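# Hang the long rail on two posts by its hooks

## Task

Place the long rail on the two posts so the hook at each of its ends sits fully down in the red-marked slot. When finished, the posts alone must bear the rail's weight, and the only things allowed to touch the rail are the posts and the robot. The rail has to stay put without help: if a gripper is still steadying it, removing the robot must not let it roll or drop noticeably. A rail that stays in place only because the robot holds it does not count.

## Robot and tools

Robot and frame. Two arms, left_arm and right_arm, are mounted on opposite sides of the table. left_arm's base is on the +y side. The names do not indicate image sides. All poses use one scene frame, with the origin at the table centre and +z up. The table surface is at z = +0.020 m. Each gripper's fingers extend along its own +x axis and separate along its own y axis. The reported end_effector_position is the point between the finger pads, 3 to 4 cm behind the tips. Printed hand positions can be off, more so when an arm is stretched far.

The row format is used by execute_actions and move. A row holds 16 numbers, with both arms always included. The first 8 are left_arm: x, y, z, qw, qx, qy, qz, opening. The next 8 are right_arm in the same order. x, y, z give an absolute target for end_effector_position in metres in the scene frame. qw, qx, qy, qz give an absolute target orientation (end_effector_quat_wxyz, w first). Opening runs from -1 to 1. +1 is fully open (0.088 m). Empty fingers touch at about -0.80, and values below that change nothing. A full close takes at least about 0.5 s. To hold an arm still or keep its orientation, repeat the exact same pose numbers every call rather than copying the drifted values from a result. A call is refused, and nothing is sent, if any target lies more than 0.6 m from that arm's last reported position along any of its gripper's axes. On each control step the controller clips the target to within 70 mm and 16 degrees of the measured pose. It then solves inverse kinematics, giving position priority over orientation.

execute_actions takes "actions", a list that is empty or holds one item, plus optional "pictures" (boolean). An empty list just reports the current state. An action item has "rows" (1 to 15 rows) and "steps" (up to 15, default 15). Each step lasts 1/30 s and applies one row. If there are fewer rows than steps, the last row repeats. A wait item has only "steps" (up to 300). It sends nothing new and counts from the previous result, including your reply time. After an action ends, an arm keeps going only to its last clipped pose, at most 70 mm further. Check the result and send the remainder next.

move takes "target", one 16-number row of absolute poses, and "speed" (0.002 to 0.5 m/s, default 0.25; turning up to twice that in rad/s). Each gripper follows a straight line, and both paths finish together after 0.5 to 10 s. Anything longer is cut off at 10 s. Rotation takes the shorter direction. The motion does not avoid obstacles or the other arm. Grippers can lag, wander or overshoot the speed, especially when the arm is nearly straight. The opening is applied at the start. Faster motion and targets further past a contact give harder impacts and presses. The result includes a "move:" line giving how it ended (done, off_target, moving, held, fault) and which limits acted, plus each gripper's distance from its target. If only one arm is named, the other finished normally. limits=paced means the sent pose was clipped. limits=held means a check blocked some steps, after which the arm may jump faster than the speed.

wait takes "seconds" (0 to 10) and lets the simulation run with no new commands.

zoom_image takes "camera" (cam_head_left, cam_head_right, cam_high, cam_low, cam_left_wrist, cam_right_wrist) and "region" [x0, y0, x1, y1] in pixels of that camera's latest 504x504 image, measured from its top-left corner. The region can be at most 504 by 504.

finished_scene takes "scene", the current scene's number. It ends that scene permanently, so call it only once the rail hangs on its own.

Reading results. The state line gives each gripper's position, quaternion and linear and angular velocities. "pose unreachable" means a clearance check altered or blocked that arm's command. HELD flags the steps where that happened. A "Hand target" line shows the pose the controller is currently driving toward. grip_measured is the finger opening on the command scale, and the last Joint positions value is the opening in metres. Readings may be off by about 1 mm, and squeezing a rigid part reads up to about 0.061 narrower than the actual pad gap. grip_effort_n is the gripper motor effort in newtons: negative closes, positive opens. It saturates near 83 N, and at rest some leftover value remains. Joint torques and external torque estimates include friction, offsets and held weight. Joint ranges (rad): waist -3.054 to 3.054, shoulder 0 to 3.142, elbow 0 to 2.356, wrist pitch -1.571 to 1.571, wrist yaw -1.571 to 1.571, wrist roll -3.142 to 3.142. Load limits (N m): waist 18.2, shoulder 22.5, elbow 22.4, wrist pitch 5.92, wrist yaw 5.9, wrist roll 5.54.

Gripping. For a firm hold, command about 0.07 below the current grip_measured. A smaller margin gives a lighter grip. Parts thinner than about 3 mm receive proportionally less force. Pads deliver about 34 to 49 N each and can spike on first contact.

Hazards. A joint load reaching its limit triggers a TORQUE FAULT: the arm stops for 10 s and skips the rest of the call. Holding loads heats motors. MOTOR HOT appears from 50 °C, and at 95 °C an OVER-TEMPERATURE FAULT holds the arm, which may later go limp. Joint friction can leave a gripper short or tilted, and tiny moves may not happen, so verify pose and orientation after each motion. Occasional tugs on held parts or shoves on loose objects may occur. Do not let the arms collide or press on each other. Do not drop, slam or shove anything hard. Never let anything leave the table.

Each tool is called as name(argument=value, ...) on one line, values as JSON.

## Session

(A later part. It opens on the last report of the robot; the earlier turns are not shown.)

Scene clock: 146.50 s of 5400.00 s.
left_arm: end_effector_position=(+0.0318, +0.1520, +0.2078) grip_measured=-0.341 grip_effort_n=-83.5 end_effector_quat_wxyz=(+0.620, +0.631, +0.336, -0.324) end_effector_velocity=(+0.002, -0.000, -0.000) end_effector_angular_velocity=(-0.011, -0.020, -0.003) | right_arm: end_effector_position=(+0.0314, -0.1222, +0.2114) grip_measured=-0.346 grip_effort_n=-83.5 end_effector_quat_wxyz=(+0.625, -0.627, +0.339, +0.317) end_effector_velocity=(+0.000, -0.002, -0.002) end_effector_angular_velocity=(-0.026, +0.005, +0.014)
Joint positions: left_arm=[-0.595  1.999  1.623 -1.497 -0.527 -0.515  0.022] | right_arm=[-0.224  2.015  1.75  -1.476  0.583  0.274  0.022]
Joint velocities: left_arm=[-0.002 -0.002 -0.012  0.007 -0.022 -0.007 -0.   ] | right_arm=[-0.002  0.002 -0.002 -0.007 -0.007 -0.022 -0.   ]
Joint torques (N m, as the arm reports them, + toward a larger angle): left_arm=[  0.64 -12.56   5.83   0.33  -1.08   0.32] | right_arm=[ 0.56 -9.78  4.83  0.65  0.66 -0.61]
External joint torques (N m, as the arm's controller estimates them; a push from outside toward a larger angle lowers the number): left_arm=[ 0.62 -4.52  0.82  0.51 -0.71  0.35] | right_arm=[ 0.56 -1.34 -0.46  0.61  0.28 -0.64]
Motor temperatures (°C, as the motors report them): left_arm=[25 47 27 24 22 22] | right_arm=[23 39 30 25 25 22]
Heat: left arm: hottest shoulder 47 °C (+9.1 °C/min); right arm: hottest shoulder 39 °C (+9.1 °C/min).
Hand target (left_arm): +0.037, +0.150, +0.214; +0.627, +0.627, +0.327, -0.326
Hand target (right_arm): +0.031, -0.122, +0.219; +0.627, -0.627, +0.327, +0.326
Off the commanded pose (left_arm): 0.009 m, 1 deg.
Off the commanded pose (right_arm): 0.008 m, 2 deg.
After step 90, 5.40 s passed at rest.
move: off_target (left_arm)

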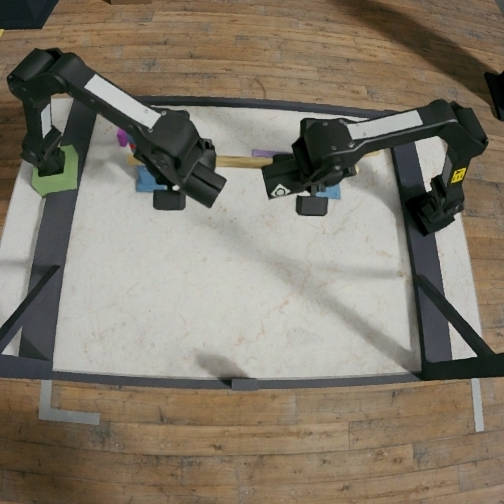

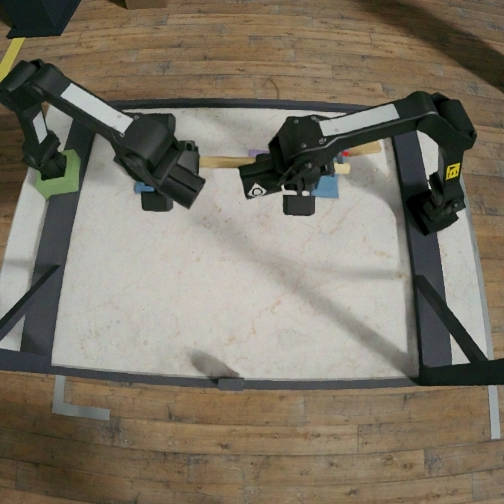

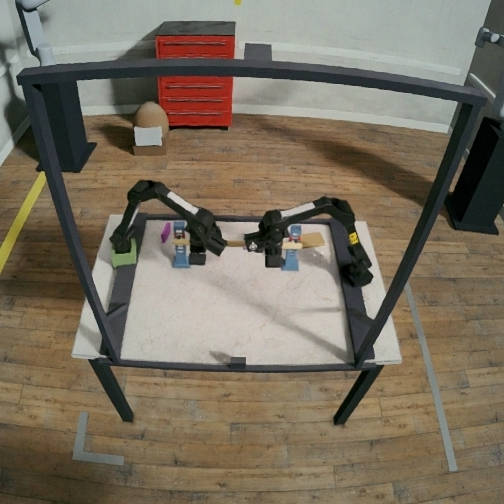

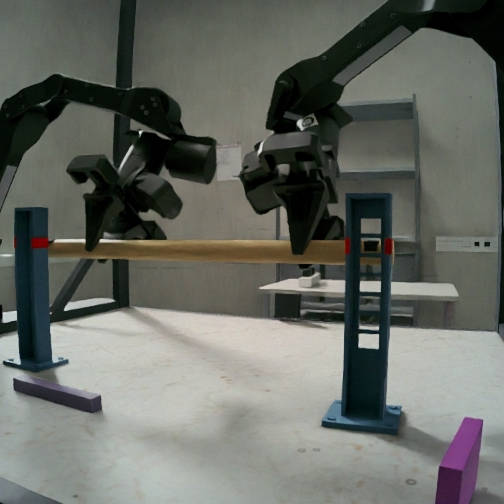

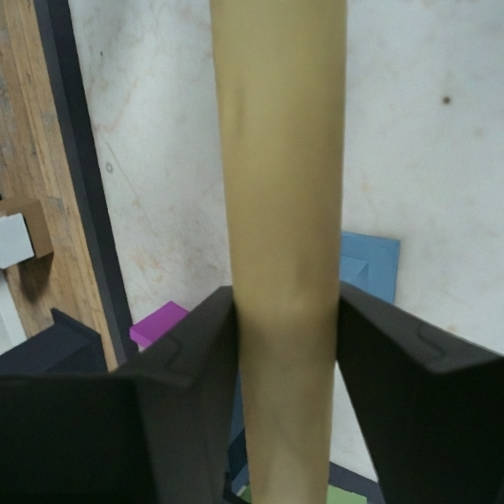

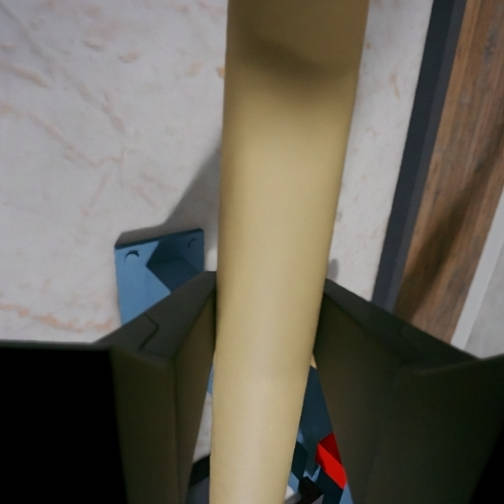

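move(target=[0.047,0.151,0.215,0.6236,0.6308,0.3197,-0.3333,-0.42,0.035,-0.121,0.219,0.6308,-0.6236,0.3333,0.3197,-0.42], speed=0.015)

zoom_image(camera="cam_low", region=[290, 180, 450, 340])

zoom_image(camera="cam_low", region=[0, 180, 160, 340])

zoom_image(camera="cam_right_wrist", region=[250, 364, 390, 504])

zoom_image(camera="cam_left_wrist", region=[160, 364, 300, 504])

Scene clock: 155.13 s of 5400.00 s.
left_arm: end_effector_position=(+0.0339, +0.1523, +0.2059) grip_measured=-0.341 grip_effort_n=-83.5 end_effector_quat_wxyz=(+0.616, +0.629, +0.332, -0.338) end_effector_velocity=(-0.003, +0.001, -0.000) end_effector_angular_velocity=(+0.000, +0.009, -0.012) | right_arm: end_effector_position=(+0.0340, -0.1225, +0.2112) grip_measured=-0.346 grip_effort_n=-83.5 end_effector_quat_wxyz=(+0.626, -0.626, +0.343, +0.315) end_effector_velocity=(-0.000, +0.001, +0.001) end_effector_angular_velocity=(+0.013, -0.006, -0.002)
Joint positions: left_arm=[-0.588  1.971  1.584 -1.451 -0.524 -0.478  0.022] | right_arm=[-0.232  2.015  1.749 -1.476  0.582  0.274  0.022]
Joint velocities: left_arm=[-0.007 -0.007 -0.007  0.007  0.007  0.007 -0.   ] | right_arm=[ 0.002 -0.002 -0.002  0.007  0.007  0.007  0.   ]
Joint torques (N m, as the arm reports them, + toward a larger angle): left_arm=[  2.05 -12.92   5.47  -0.36  -1.52   0.85] | right_arm=[ 0.17 -8.96  6.32  0.09  0.68 -0.29]
External joint torques (N m, as the arm's controller estimates them; a push from outside toward a larger angle lowers the number): left_arm=[ 2.06 -4.96  0.39 -0.24 -1.16  0.88] | right_arm=[ 0.12 -0.44  0.99  0.04  0.31 -0.32]
Motor temperatures (°C, as the motors report them): left_arm=[25 47 27 24 22 22] | right_arm=[23 40 30 25 25 22]
Heat: left arm: hottest shoulder 47 °C (+6.1 °C/min); right arm: hottest shoulder 40 °C (+8.1 °C/min).
Hand target (left_arm): +0.047, +0.151, +0.215; +0.623, +0.631, +0.320, -0.333
Hand target (right_arm): +0.035, -0.121, +0.219; +0.631, -0.624, +0.333, +0.319
Off the commanded pose (left_arm): 0.016 m, 2 deg.
Off the commanded pose (right_arm): 0.008 m, 1 deg.
After step 90, 4.13 s passed at rest.
move: off_target (left_arm)

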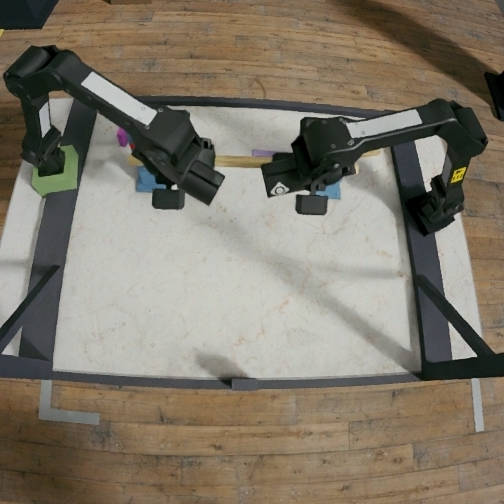

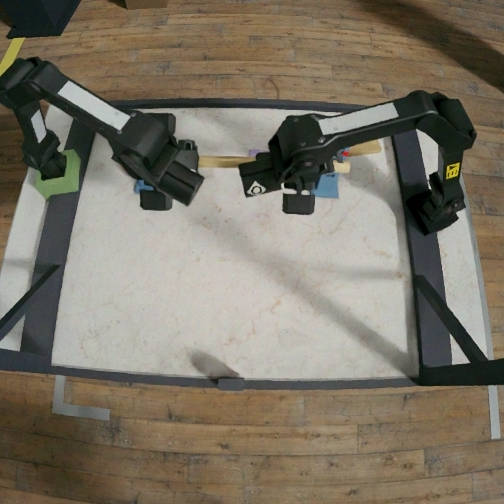

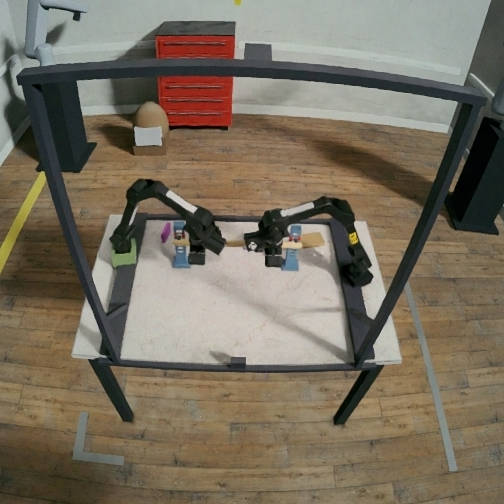

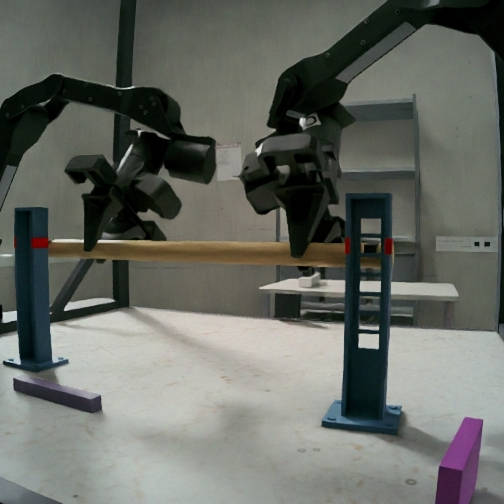

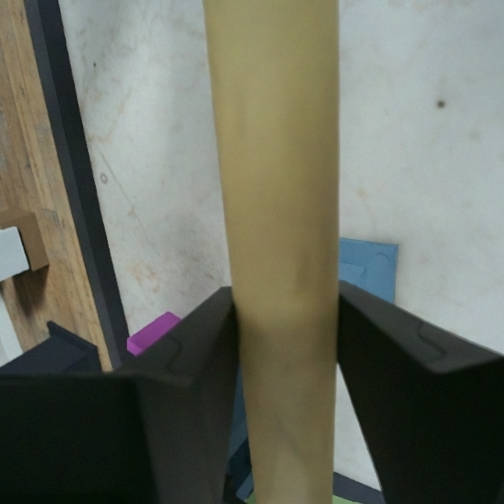

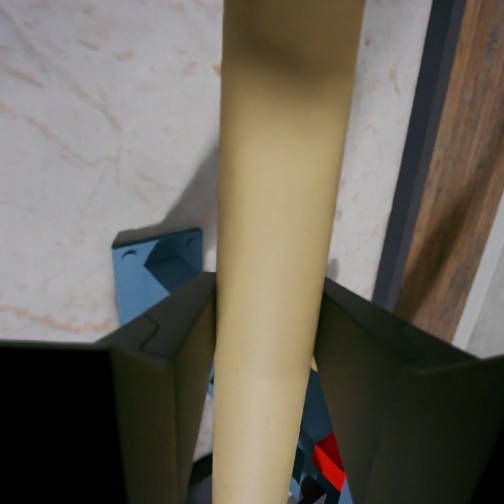

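Region (290, 180, 450, 340) of cam_low's 504x504 image, scaled by 3.150, with more detail than that image has.

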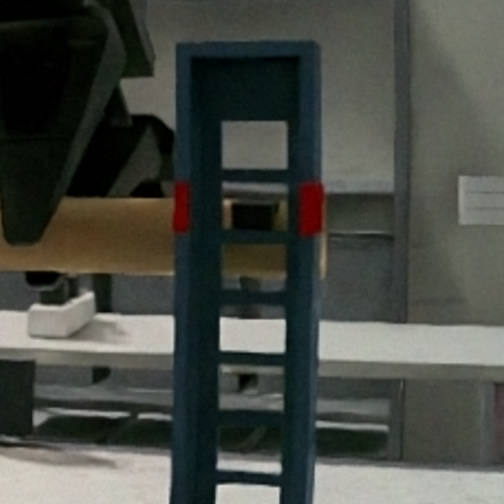

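Region (0, 180, 160, 340) of cam_low's 504x504 image, scaled by 3.150, with more detail than that image has.

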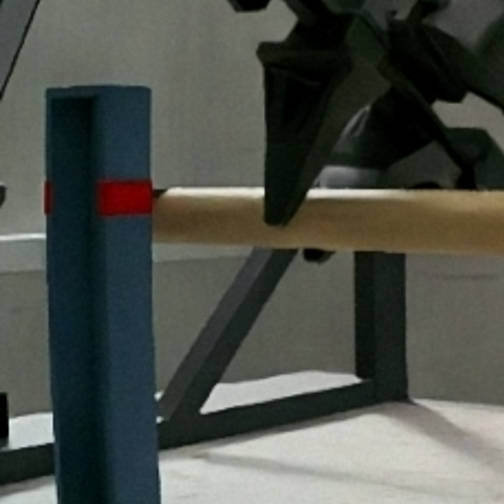

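Region (250, 364, 390, 504) of cam_right_wrist's 504x504 image, scaled by 3.600, with more detail than that image has.

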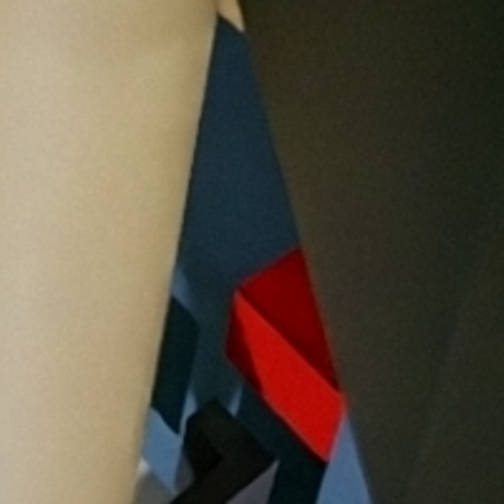

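Region (160, 364, 300, 504) of cam_left_wrist's 504x504 image, scaled by 3.600, with more detail than that image has.

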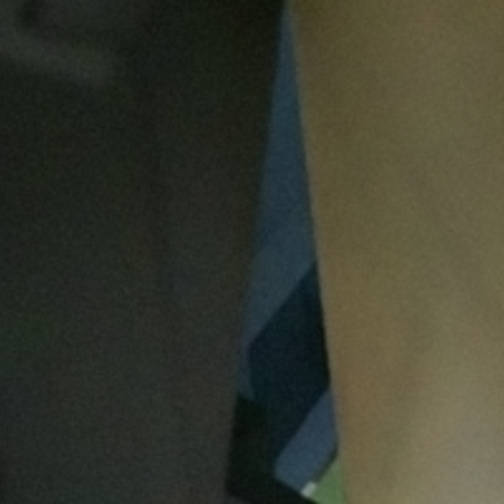

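move(target=[0.033,0.150,0.217,0.6272,0.6272,0.3265,-0.3265,-0.42,0.034,-0.122,0.219,0.6272,-0.6272,0.3265,0.3265,-0.42], speed=0.015)

zoom_image(camera="cam_low", region=[290, 180, 450, 340])

zoom_image(camera="cam_low", region=[0, 180, 160, 340])

Scene clock: 159.83 s of 5400.00 s.
left_arm: end_effector_position=(+0.0326, +0.1547, +0.2129) grip_measured=-0.341 grip_effort_n=-83.5 end_effector_quat_wxyz=(+0.620, +0.630, +0.335, -0.326) end_effector_velocity=(+0.001, +0.001, -0.000) end_effector_angular_velocity=(-0.004, -0.012, +0.014) | right_arm: end_effector_position=(+0.0343, -0.1203, +0.2127) grip_measured=-0.346 grip_effort_n=-83.5 end_effector_quat_wxyz=(+0.628, -0.625, +0.337, +0.320) end_effector_velocity=(-0.000, +0.000, -0.001) end_effector_angular_velocity=(+0.002, +0.009, +0.002)
Joint positions: left_arm=[-0.596  1.981  1.62  -1.507 -0.527 -0.514  0.022] | right_arm=[-0.232  2.01   1.748 -1.464  0.587  0.261  0.022]
Joint velocities: left_arm=[-0.002  0.002 -0.002 -0.007 -0.007 -0.022 -0.   ] | right_arm=[-0.002 -0.002 -0.002  0.007 -0.007 -0.007 -0.   ]
Joint torques (N m, as the arm reports them, + toward a larger angle): left_arm=[-0.13 -9.27  8.41 -0.1  -1.02 -0.09] | right_arm=[ 0.58 -9.65  4.34  0.37  0.59 -0.52]
External joint torques (N m, as the arm's controller estimates them; a push from outside toward a larger angle lowers the number): left_arm=[-0.13 -1.28  3.37  0.08 -0.66 -0.06] | right_arm=[ 0.57 -1.26 -0.97  0.28  0.21 -0.55]
Motor temperatures (°C, as the motors report them): left_arm=[25 47 27 24 23 22] | right_arm=[23 40 30 25 25 22]
Heat: left arm: hottest shoulder 47 °C (+5.0 °C/min); right arm: hottest shoulder 40 °C (+8.0 °C/min).
Hand target (left_arm): +0.033, +0.150, +0.217; +0.627, +0.627, +0.326, -0.327
Hand target (right_arm): +0.034, -0.122, +0.219; +0.627, -0.627, +0.327, +0.326
Off the commanded pose (left_arm): 0.006 m, 1 deg.
Off the commanded pose (right_arm): 0.007 m, 1 deg.
After step 90, 0.17 s passed at rest.
move: done

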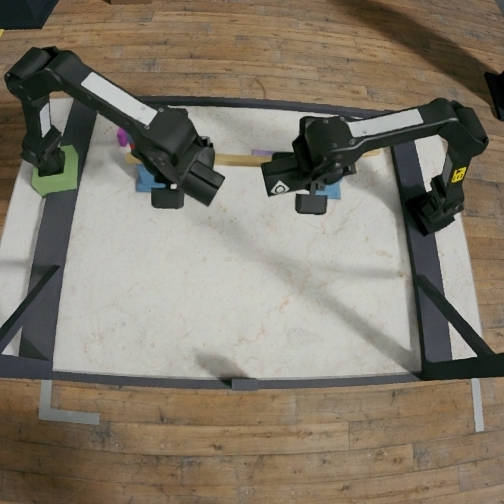

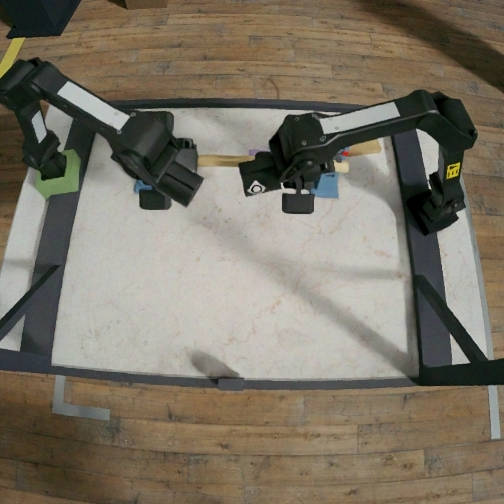

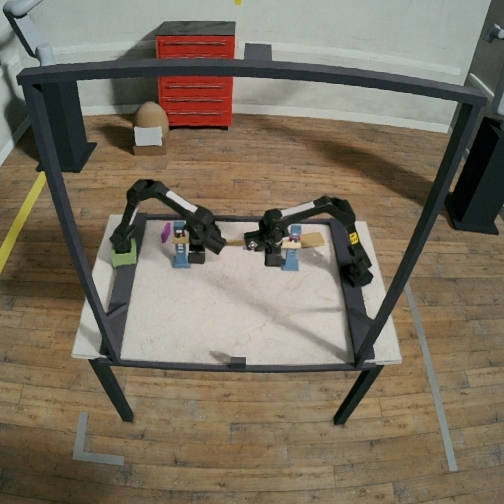

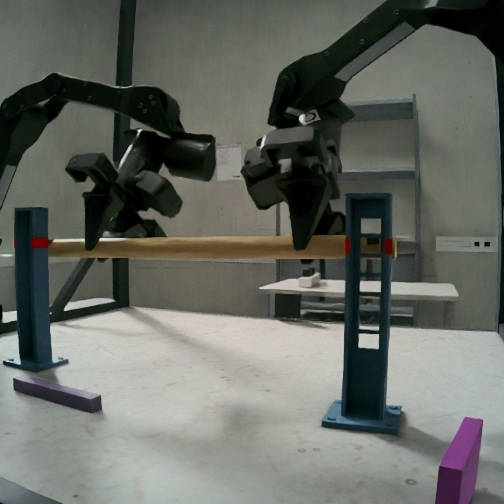

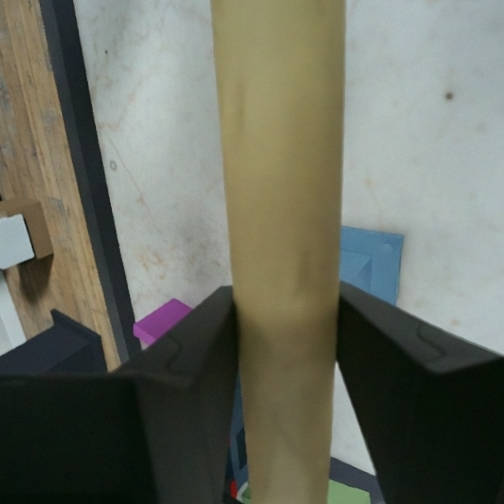

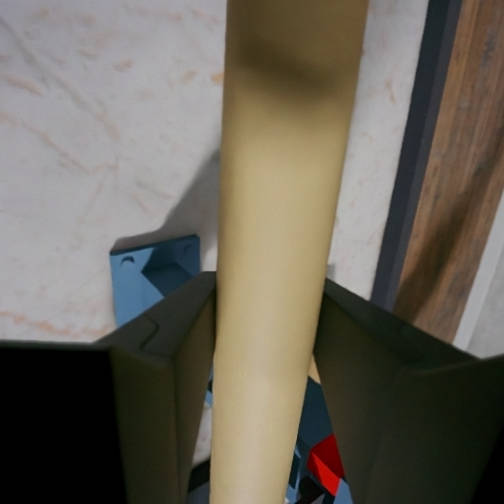

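Region (290, 180, 450, 340) of cam_low's 504x504 image, scaled by 3.150, with more detail than that image has.

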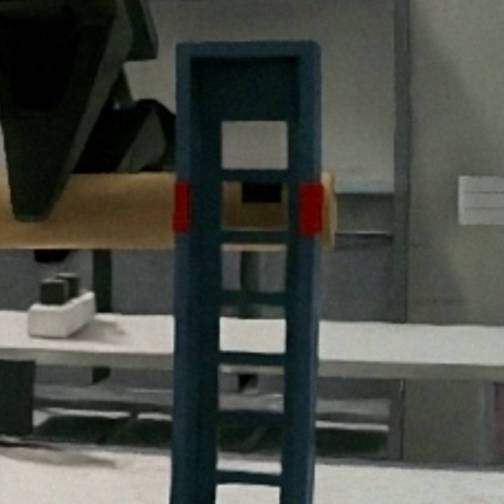

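Region (0, 180, 160, 340) of cam_low's 504x504 image, scaled by 3.150, with more detail than that image has.

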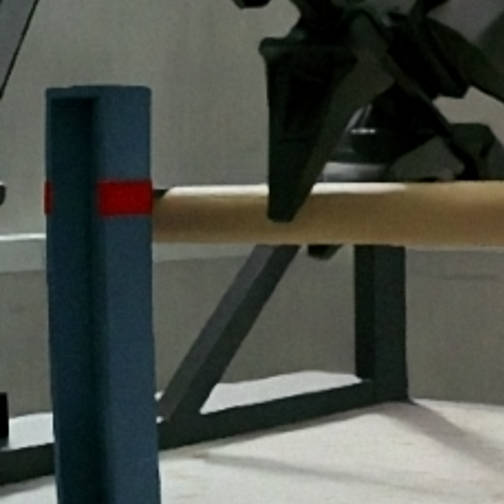

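move(target=[0.012,0.150,0.215,0.6272,0.6272,0.3265,-0.3265,-0.42,0.012,-0.122,0.219,0.6272,-0.6272,0.3265,0.3265,-0.42], speed=0.03)

move(target=[0.035,0.150,0.215,0.6272,0.6272,0.3265,-0.3265,-0.42,0.033,-0.122,0.219,0.6272,-0.6272,0.3265,0.3265,-0.42], speed=0.02)

zoom_image(camera="cam_low", region=[290, 180, 450, 340])

zoom_image(camera="cam_low", region=[0, 180, 160, 340])

Scene clock: 166.43 s of 5400.00 s.
left_arm: end_effector_position=(+0.0128, +0.1517, +0.2132) grip_measured=-0.341 grip_effort_n=-83.5 end_effector_quat_wxyz=(+0.626, +0.626, +0.330, -0.327) end_effector_velocity=(-0.000, +0.003, +0.001) end_effector_angular_velocity=(-0.002, -0.002, +0.030) | right_arm: end_effector_position=(+0.0154, -0.1247, +0.2171) grip_measured=-0.346 grip_effort_n=-83.5 end_effector_quat_wxyz=(+0.628, -0.626, +0.330, +0.323) end_effector_velocity=(+0.002, -0.001, +0.002) end_effector_angular_velocity=(+0.004, -0.008, -0.007)
Joint positions: left_arm=[-0.647  2.026  1.681 -1.542 -0.526 -0.573  0.022] | right_arm=[-0.177  2.01   1.762 -1.503  0.587  0.313  0.022]
Joint velocities: left_arm=[-0.002  0.002  0.007 -0.022  0.007 -0.037 -0.   ] | right_arm=[-0.002 -0.002  0.002 -0.007  0.007  0.007  0.   ]
Joint torques (N m, as the arm reports them, + toward a larger angle): left_arm=[-0.24 -9.71  7.93 -0.54 -0.51  0.  ] | right_arm=[ 0.84 -6.97  7.46 -0.26  0.35 -0.07]
External joint torques (N m, as the arm's controller estimates them; a push from outside toward a larger angle lowers the number): left_arm=[-0.23 -1.41  2.9  -0.33 -0.15  0.04] | right_arm=[ 0.79  1.5   2.13 -0.3  -0.04 -0.11]
Motor temperatures (°C, as the motors report them): left_arm=[25 46 28 24 23 22] | right_arm=[23 41 30 24 25 22]
Heat: left arm: hottest shoulder 46 °C (+2.0 °C/min); right arm: hottest shoulder 41 °C (+9.0 °C/min).
Hand target (left_arm): +0.012, +0.150, +0.215; +0.627, +0.627, +0.326, -0.327
Hand target (right_arm): +0.012, -0.122, +0.219; +0.627, -0.627, +0.327, +0.327
Off the commanded pose (left_arm): 0.003 m, 0 deg.
Off the commanded pose (right_arm): 0.005 m, 1 deg.
After step 90, 2.57 s passed at rest.
move: done

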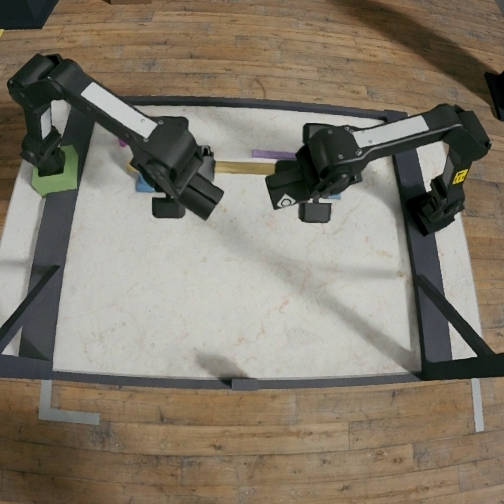

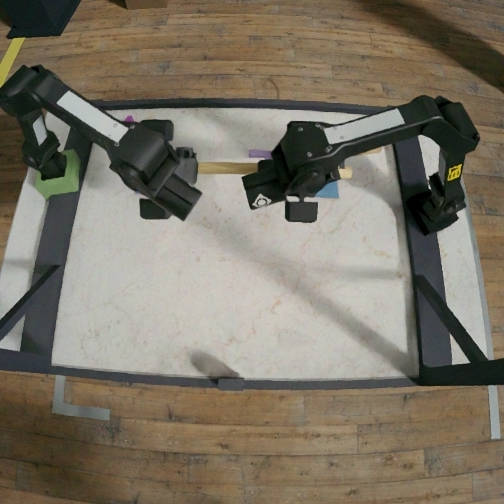

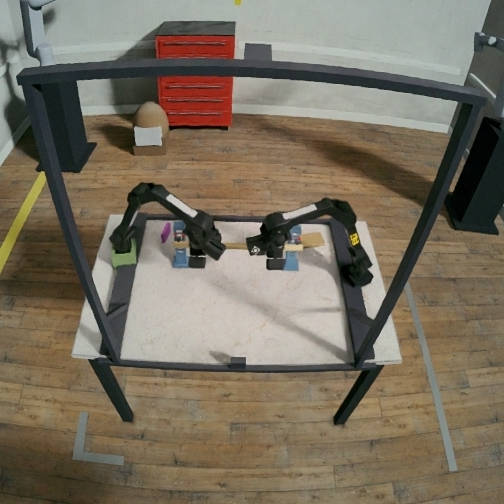

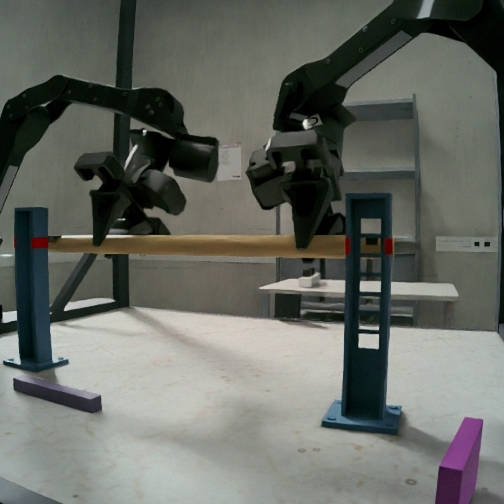

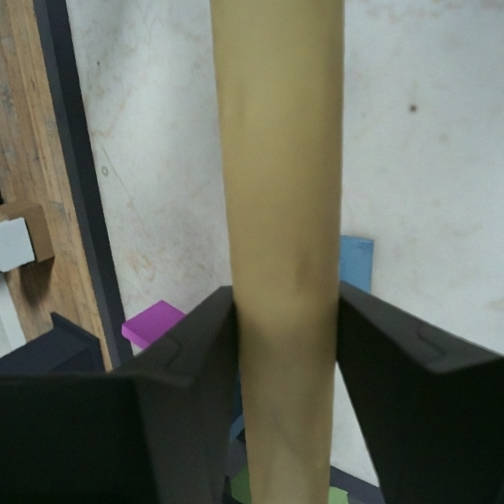

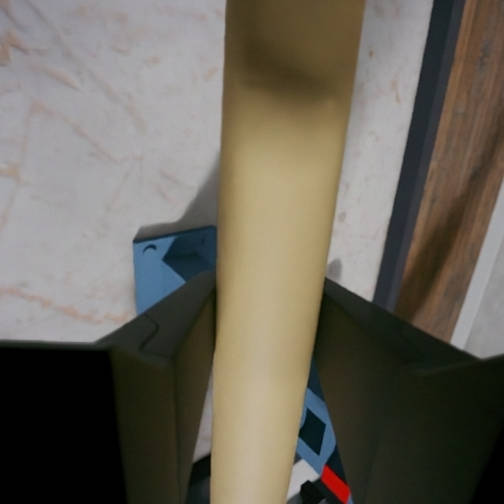

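Scene clock: 167.77 s of 5400.00 s.
left_arm: end_effector_position=(+0.0307, +0.1519, +0.2085) grip_measured=-0.341 grip_effort_n=-83.5 end_effector_quat_wxyz=(+0.621, +0.630, +0.337, -0.322) end_effector_velocity=(+0.000, +0.004, +0.001) end_effector_angular_velocity=(+0.004, -0.012, -0.003) | right_arm: end_effector_position=(+0.0327, -0.1224, +0.2123) grip_measured=-0.346 grip_effort_n=-83.5 end_effector_quat_wxyz=(+0.625, -0.628, +0.338, +0.319) end_effector_velocity=(-0.003, -0.004, -0.002) end_effector_angular_velocity=(-0.020, +0.019, +0.005)
Joint positions: left_arm=[-0.597  2.002  1.631 -1.504 -0.526 -0.523  0.022] | right_arm=[-0.227  2.01   1.746 -1.472  0.584  0.265  0.022]
Joint velocities: left_arm=[-0.007 -0.007 -0.012 -0.007 -0.007 -0.007 -0.   ] | right_arm=[ 0.002 -0.002 -0.007 -0.007 -0.022 -0.007 -0.   ]
Joint torques (N m, as the arm reports them, + toward a larger angle): left_arm=[  0.39 -12.54   5.74   0.44  -1.07   0.46] | right_arm=[ 0.39 -9.47  4.81  0.7   0.67 -0.5 ]
External joint torques (N m, as the arm's controller estimates them; a push from outside toward a larger angle lowers the number): left_arm=[ 0.48 -4.44  0.73  0.63 -0.71  0.49] | right_arm=[ 0.29 -1.06 -0.46  0.65  0.3  -0.53]
Motor temperatures (°C, as the motors report them): left_arm=[25 46 28 24 23 22] | right_arm=[23 41 30 24 25 22]
Heat: left arm: hottest shoulder 46 °C (+2.0 °C/min); right arm: hottest shoulder 41 °C (+8.1 °C/min).
Hand target (left_arm): +0.035, +0.150, +0.215; +0.627, +0.627, +0.327, -0.326
Hand target (right_arm): +0.033, -0.122, +0.219; +0.627, -0.627, +0.327, +0.326
Off the commanded pose (left_arm): 0.008 m, 2 deg.
Off the commanded pose (right_arm): 0.007 m, 2 deg.
move: done

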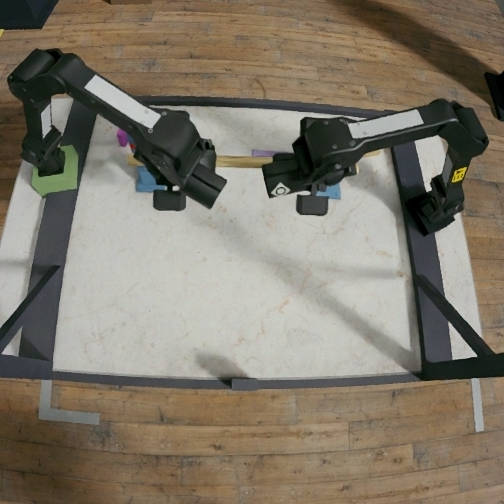

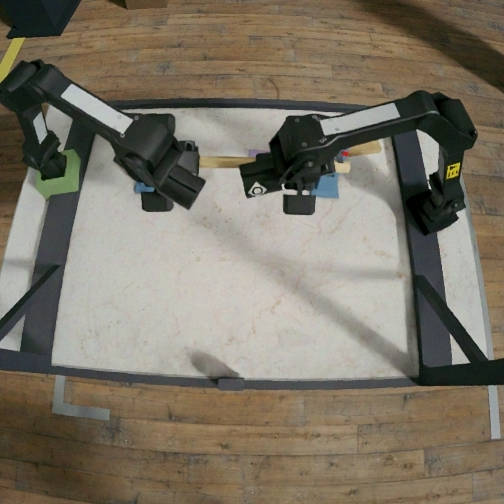

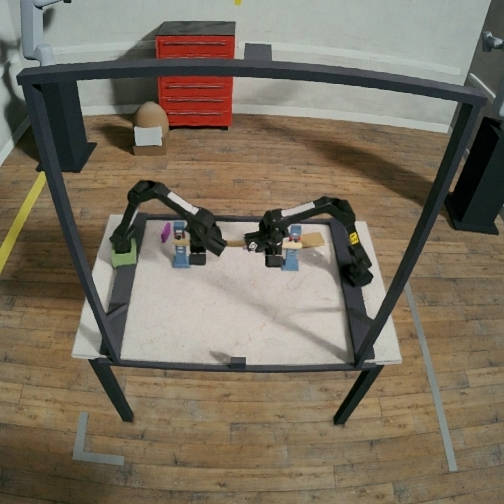

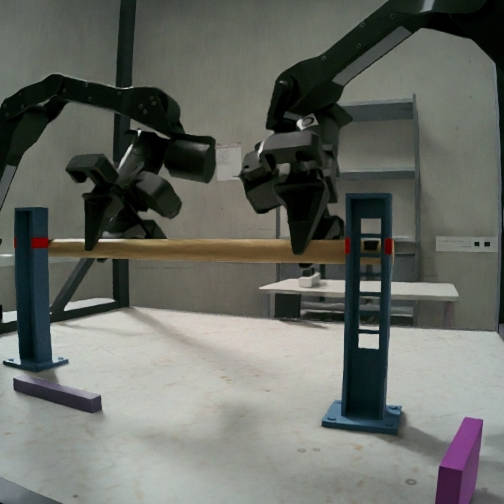

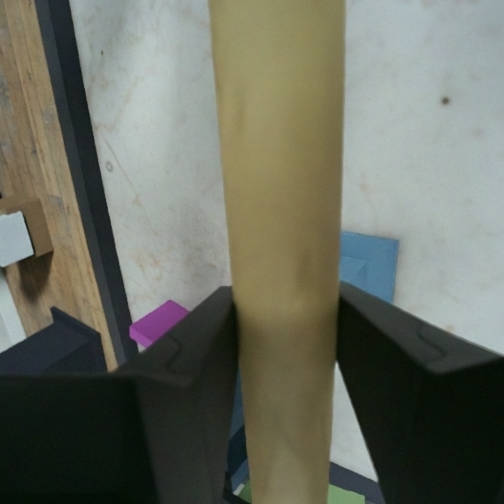

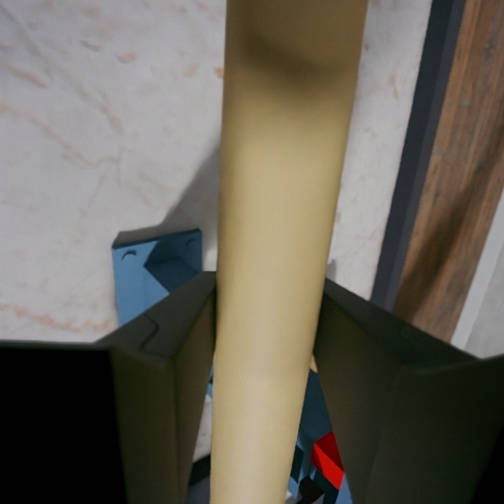

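Region (290, 180, 450, 340) of cam_low's 504x504 image, scaled by 3.150, with more detail than that image has.

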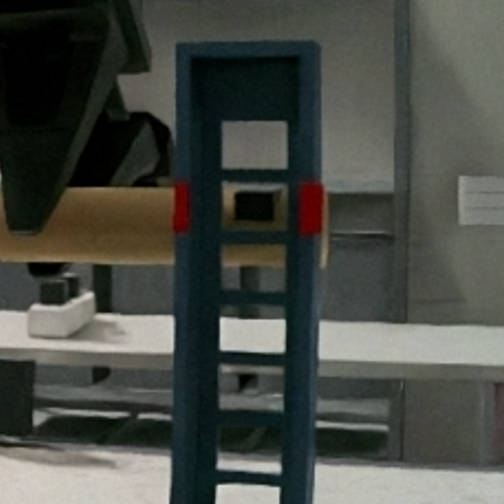

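Region (0, 180, 160, 340) of cam_low's 504x504 image, scaled by 3.150, with more detail than that image has.

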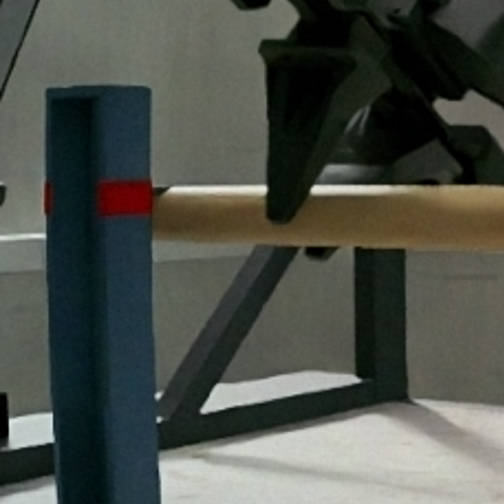

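execute_actions(actions=[{"rows":[[0.036,0.150,0.215,0.6272,0.6272,0.3265,-0.3265,-0.42,0.034,-0.122,0.219,0.6272,-0.6272,0.3265,0.3265,-0.42],[0.037,0.150,0.215,0.6272,0.6272,0.3265,-0.3265,-0.42,0.035,-0.122,0.219,0.6272,-0.6272,0.3265,0.3265,-0.42],[0.038,0.150,0.215,0.6272,0.6272,0.3265,-0.3265,-0.42,0.036,-0.122,0.219,0.6272,-0.6272,0.3265,0.3265,-0.42],[0.039,0.150,0.215,0.6272,0.6272,0.3265,-0.3265,-0.42,0.037,-0.122,0.219,0.6272,-0.6272,0.3265,0.3265,-0.42],[0.040,0.150,0.215,0.6272,0.6272,0.3265,-0.3265,-0.42,0.038,-0.122,0.219,0.6272,-0.6272,0.3265,0.3265,-0.42],[0.041,0.150,0.215,0.6272,0.6272,0.3265,-0.3265,-0.42,0.039,-0.122,0.219,0.6272,-0.6272,0.3265,0.3265,-0.42],[0.042,0.150,0.215,0.6272,0.6272,0.3265,-0.3265,-0.42,0.040,-0.122,0.219,0.6272,-0.6272,0.3265,0.3265,-0.42],[0.043,0.150,0.215,0.6272,0.6272,0.3265,-0.3265,-0.42,0.041,-0.122,0.219,0.6272,-0.6272,0.3265,0.3265,-0.42],[0.044,0.150,0.215,0.6272,0.6272,0.3265,-0.3265,-0.42,0.042,-0.122,0.219,0.6272,-0.6272,0.3265,0.3265,-0.42],[0.045,0.150,0.215,0.6272,0.6272,0.3265,-0.3265,-0.42,0.043,-0.122,0.219,0.6272,-0.6272,0.3265,0.3265,-0.42],[0.046,0.150,0.215,0.6272,0.6272,0.3265,-0.3265,-0.42,0.044,-0.122,0.219,0.6272,-0.6272,0.3265,0.3265,-0.42]],"steps":15}])

zoom_image(camera="cam_low", region=[290, 180, 450, 340])

zoom_image(camera="cam_right_wrist", region=[250, 364, 390, 504])

Scene clock: 175.97 s of 5400.00 s.
left_arm: end_effector_position=(+0.0417, +0.1520, +0.2083) grip_measured=-0.341 grip_effort_n=-83.5 end_effector_quat_wxyz=(+0.620, +0.631, +0.337, -0.322) end_effector_velocity=(+0.006, +0.001, +0.003) end_effector_angular_velocity=(-0.010, -0.001, +0.004) | right_arm: end_effector_position=(+0.0438, -0.1221, +0.2114) grip_measured=-0.346 grip_effort_n=-83.5 end_effector_quat_wxyz=(+0.624, -0.628, +0.338, +0.318) end_effector_velocity=(+0.007, -0.002, +0.002) end_effector_angular_velocity=(-0.012, -0.005, +0.014)
Joint positions: left_arm=[-0.569  1.981  1.601 -1.482 -0.534 -0.491  0.022] | right_arm=[-0.256  1.999  1.728 -1.448  0.589  0.231  0.022]
Joint velocities: left_arm=[ 0.012 -0.022 -0.017  0.007 -0.007  0.007 -0.   ] | right_arm=[-0.017 -0.012 -0.012  0.007  0.007 -0.037 -0.   ]
Joint torques (N m, as the arm reports them, + toward a larger angle): left_arm=[  0.3  -12.12   5.8    0.43  -1.05   0.37] | right_arm=[ 0.48 -9.61  4.87  0.69  0.64 -0.51]
External joint torques (N m, as the arm's controller estimates them; a push from outside toward a larger angle lowers the number): left_arm=[ 0.41 -4.1   0.75  0.59 -0.69  0.4 ] | right_arm=[ 0.38 -1.21 -0.48  0.59  0.26 -0.54]
Motor temperatures (°C, as the motors report them): left_arm=[25 46 28 24 23 22] | right_arm=[23 41 30 24 25 22]
Heat: left arm: hottest shoulder 46 °C (+1.0 °C/min); right arm: hottest shoulder 41 °C (+6.0 °C/min).
Hand target (left_arm): +0.046, +0.150, +0.215; +0.627, +0.627, +0.327, -0.326
Hand target (right_arm): +0.044, -0.122, +0.219; +0.627, -0.627, +0.327, +0.326
Off the commanded pose (left_arm): 0.008 m, 2 deg.
Off the commanded pose (right_arm): 0.008 m, 2 deg.
Steps of this call (steps 1 to 90: nothing new was sent; then 4.70 s passed at rest; steps 91 to 105: all 15 steps of this action). Readings (end_effector_position):
91: left_arm (+0.0308, +0.1519, +0.2084) | right_arm (+0.0327, -0.1223, +0.2122)
92: left_arm (+0.0311, +0.1520, +0.2083) | right_arm (+0.0329, -0.1222, +0.2120)
94: left_arm (+0.0321, +0.1522, +0.2081) | right_arm (+0.0340, -0.1221, +0.2114)
98: left_arm (+0.0362, +0.1522, +0.2079) | right_arm (+0.0382, -0.1220, +0.2110)
105: the state above

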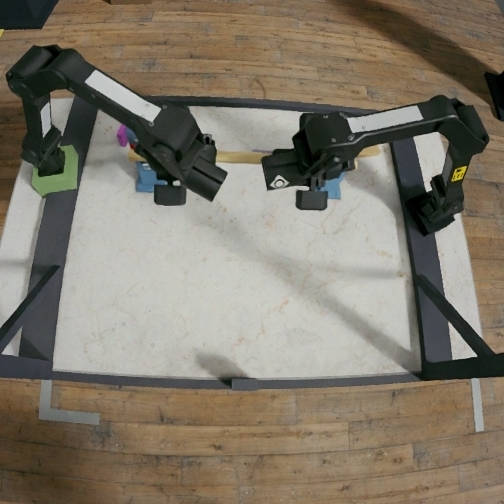

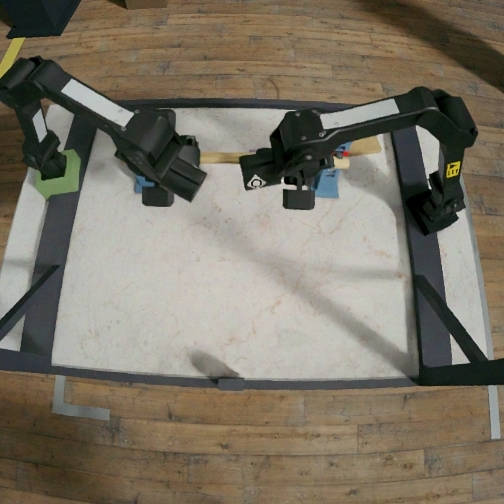

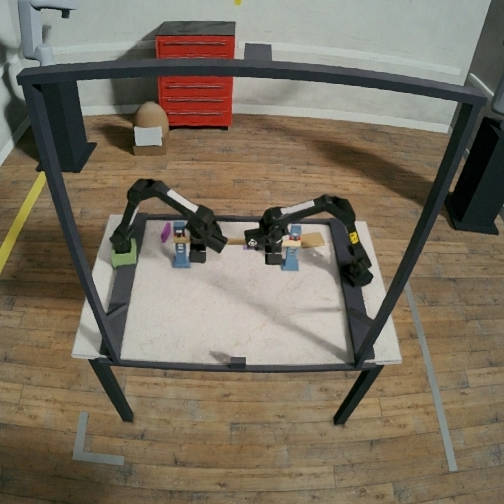

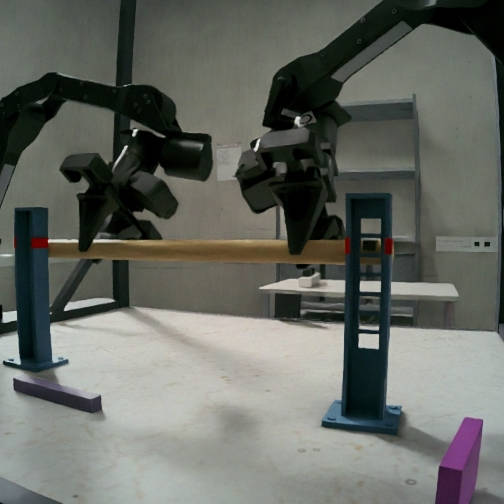

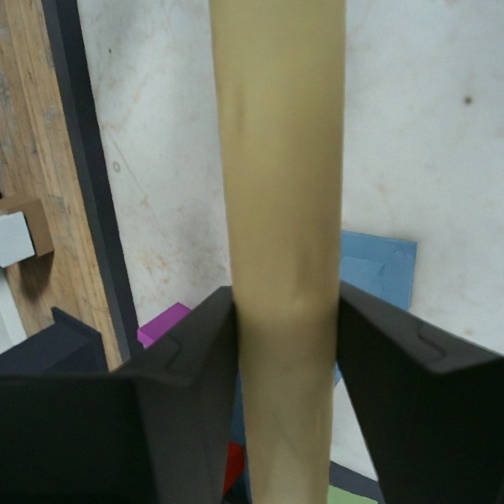

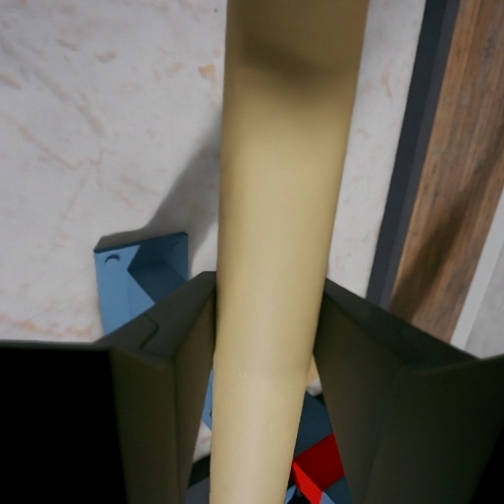

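Region (290, 180, 450, 340) of cam_low's 504x504 image, scaled by 3.150, with more detail than that image has.

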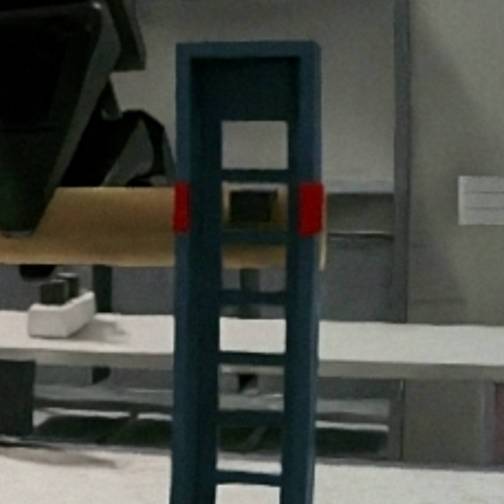

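Region (250, 364, 390, 504) of cam_right_wrist's 504x504 image, scaled by 3.600, with more detail than that image has.

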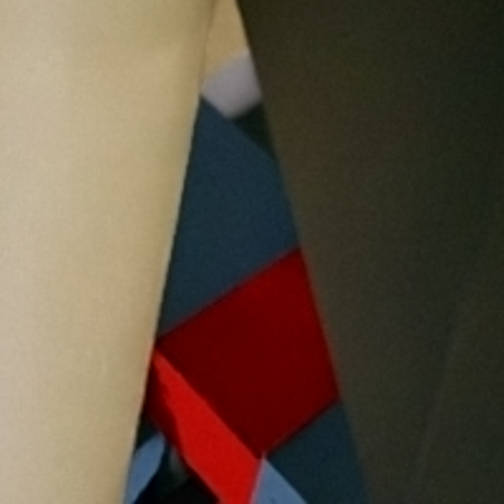

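Going in. Continue until contact.

execute_actions(actions=[{"rows":[[0.047,0.150,0.215,0.6272,0.6272,0.3265,-0.3265,-0.42,0.045,-0.122,0.219,0.6272,-0.6272,0.3265,0.3265,-0.42],[0.048,0.150,0.215,0.6272,0.6272,0.3265,-0.3265,-0.42,0.046,-0.122,0.219,0.6272,-0.6272,0.3265,0.3265,-0.42],[0.049,0.150,0.215,0.6272,0.6272,0.3265,-0.3265,-0.42,0.047,-0.122,0.219,0.6272,-0.6272,0.3265,0.3265,-0.42],[0.050,0.150,0.215,0.6272,0.6272,0.3265,-0.3265,-0.42,0.048,-0.122,0.219,0.6272,-0.6272,0.3265,0.3265,-0.42],[0.051,0.150,0.215,0.6272,0.6272,0.3265,-0.3265,-0.42,0.049,-0.122,0.219,0.6272,-0.6272,0.3265,0.3265,-0.42],[0.052,0.150,0.215,0.6272,0.6272,0.3265,-0.3265,-0.42,0.050,-0.122,0.219,0.6272,-0.6272,0.3265,0.3265,-0.42],[0.053,0.150,0.215,0.6272,0.6272,0.3265,-0.3265,-0.42,0.051,-0.122,0.219,0.6272,-0.6272,0.3265,0.3265,-0.42]],"steps":15}], pictures=false)

Scene clock: 180.73 s of 5400.00 s.
left_arm: end_effector_position=(+0.0473, +0.1520, +0.2081) grip_measured=-0.341 grip_effort_n=-83.5 end_effector_quat_wxyz=(+0.620, +0.630, +0.337, -0.324) end_effector_velocity=(+0.003, +0.001, +0.001) end_effector_angular_velocity=(-0.009, -0.025, +0.010) | right_arm: end_effector_position=(+0.0491, -0.1220, +0.2113) grip_measured=-0.346 grip_effort_n=-83.5 end_effector_quat_wxyz=(+0.624, -0.628, +0.338, +0.320) end_effector_velocity=(-0.002, -0.001, -0.003) end_effector_angular_velocity=(-0.005, +0.022, +0.001)
Joint positions: left_arm=[-0.554  1.967  1.583 -1.464 -0.536 -0.47   0.022] | right_arm=[-0.271  1.99   1.716 -1.431  0.589  0.21   0.022]
Joint velocities: left_arm=[-0.002 -0.002 -0.007 -0.007 -0.022 -0.022 -0.   ] | right_arm=[-0.002 -0.002 -0.007  0.007 -0.022 -0.007  0.   ]
Joint torques (N m, as the arm reports them, + toward a larger angle): left_arm=[  0.74 -12.14   5.72   0.4   -1.19   0.47] | right_arm=[ 0.01 -9.62  4.88  0.73  0.71 -0.59]
External joint torques (N m, as the arm's controller estimates them; a push from outside toward a larger angle lowers the number): left_arm=[ 0.71 -4.19  0.64  0.55 -0.81  0.5 ] | right_arm=[-0.03 -1.26 -0.48  0.61  0.33 -0.63]
Motor temperatures (°C, as the motors report them): left_arm=[25 47 28 24 23 22] | right_arm=[23 42 30 24 25 22]
Heat: left arm: hottest shoulder 47 °C (+1.0 °C/min); right arm: hottest shoulder 42 °C (+6.0 °C/min).
Hand target (left_arm): +0.053, +0.150, +0.215; +0.627, +0.627, +0.327, -0.326
Hand target (right_arm): +0.051, -0.122, +0.219; +0.627, -0.627, +0.327, +0.326
Off the commanded pose (left_arm): 0.009 m, 2 deg.
Off the commanded pose (right_arm): 0.008 m, 2 deg.
Steps of this call (steps 1 to 90: nothing new was sent; then 1.27 s passed at rest; steps 91 to 105: all 15 steps of this action). Readings (end_effector_position):
91: left_arm (+0.0419, +0.1521, +0.2081) | right_arm (+0.0439, -0.1221, +0.2114)
92: left_arm (+0.0421, +0.1520, +0.2080) | right_arm (+0.0442, -0.1220, +0.2113)
94: left_arm (+0.0433, +0.1521, +0.2080) | right_arm (+0.0453, -0.1220, +0.2112)
98: left_arm (+0.0472, +0.1519, +0.2081) | right_arm (+0.0492, -0.1220, +0.2112)
105: the state above


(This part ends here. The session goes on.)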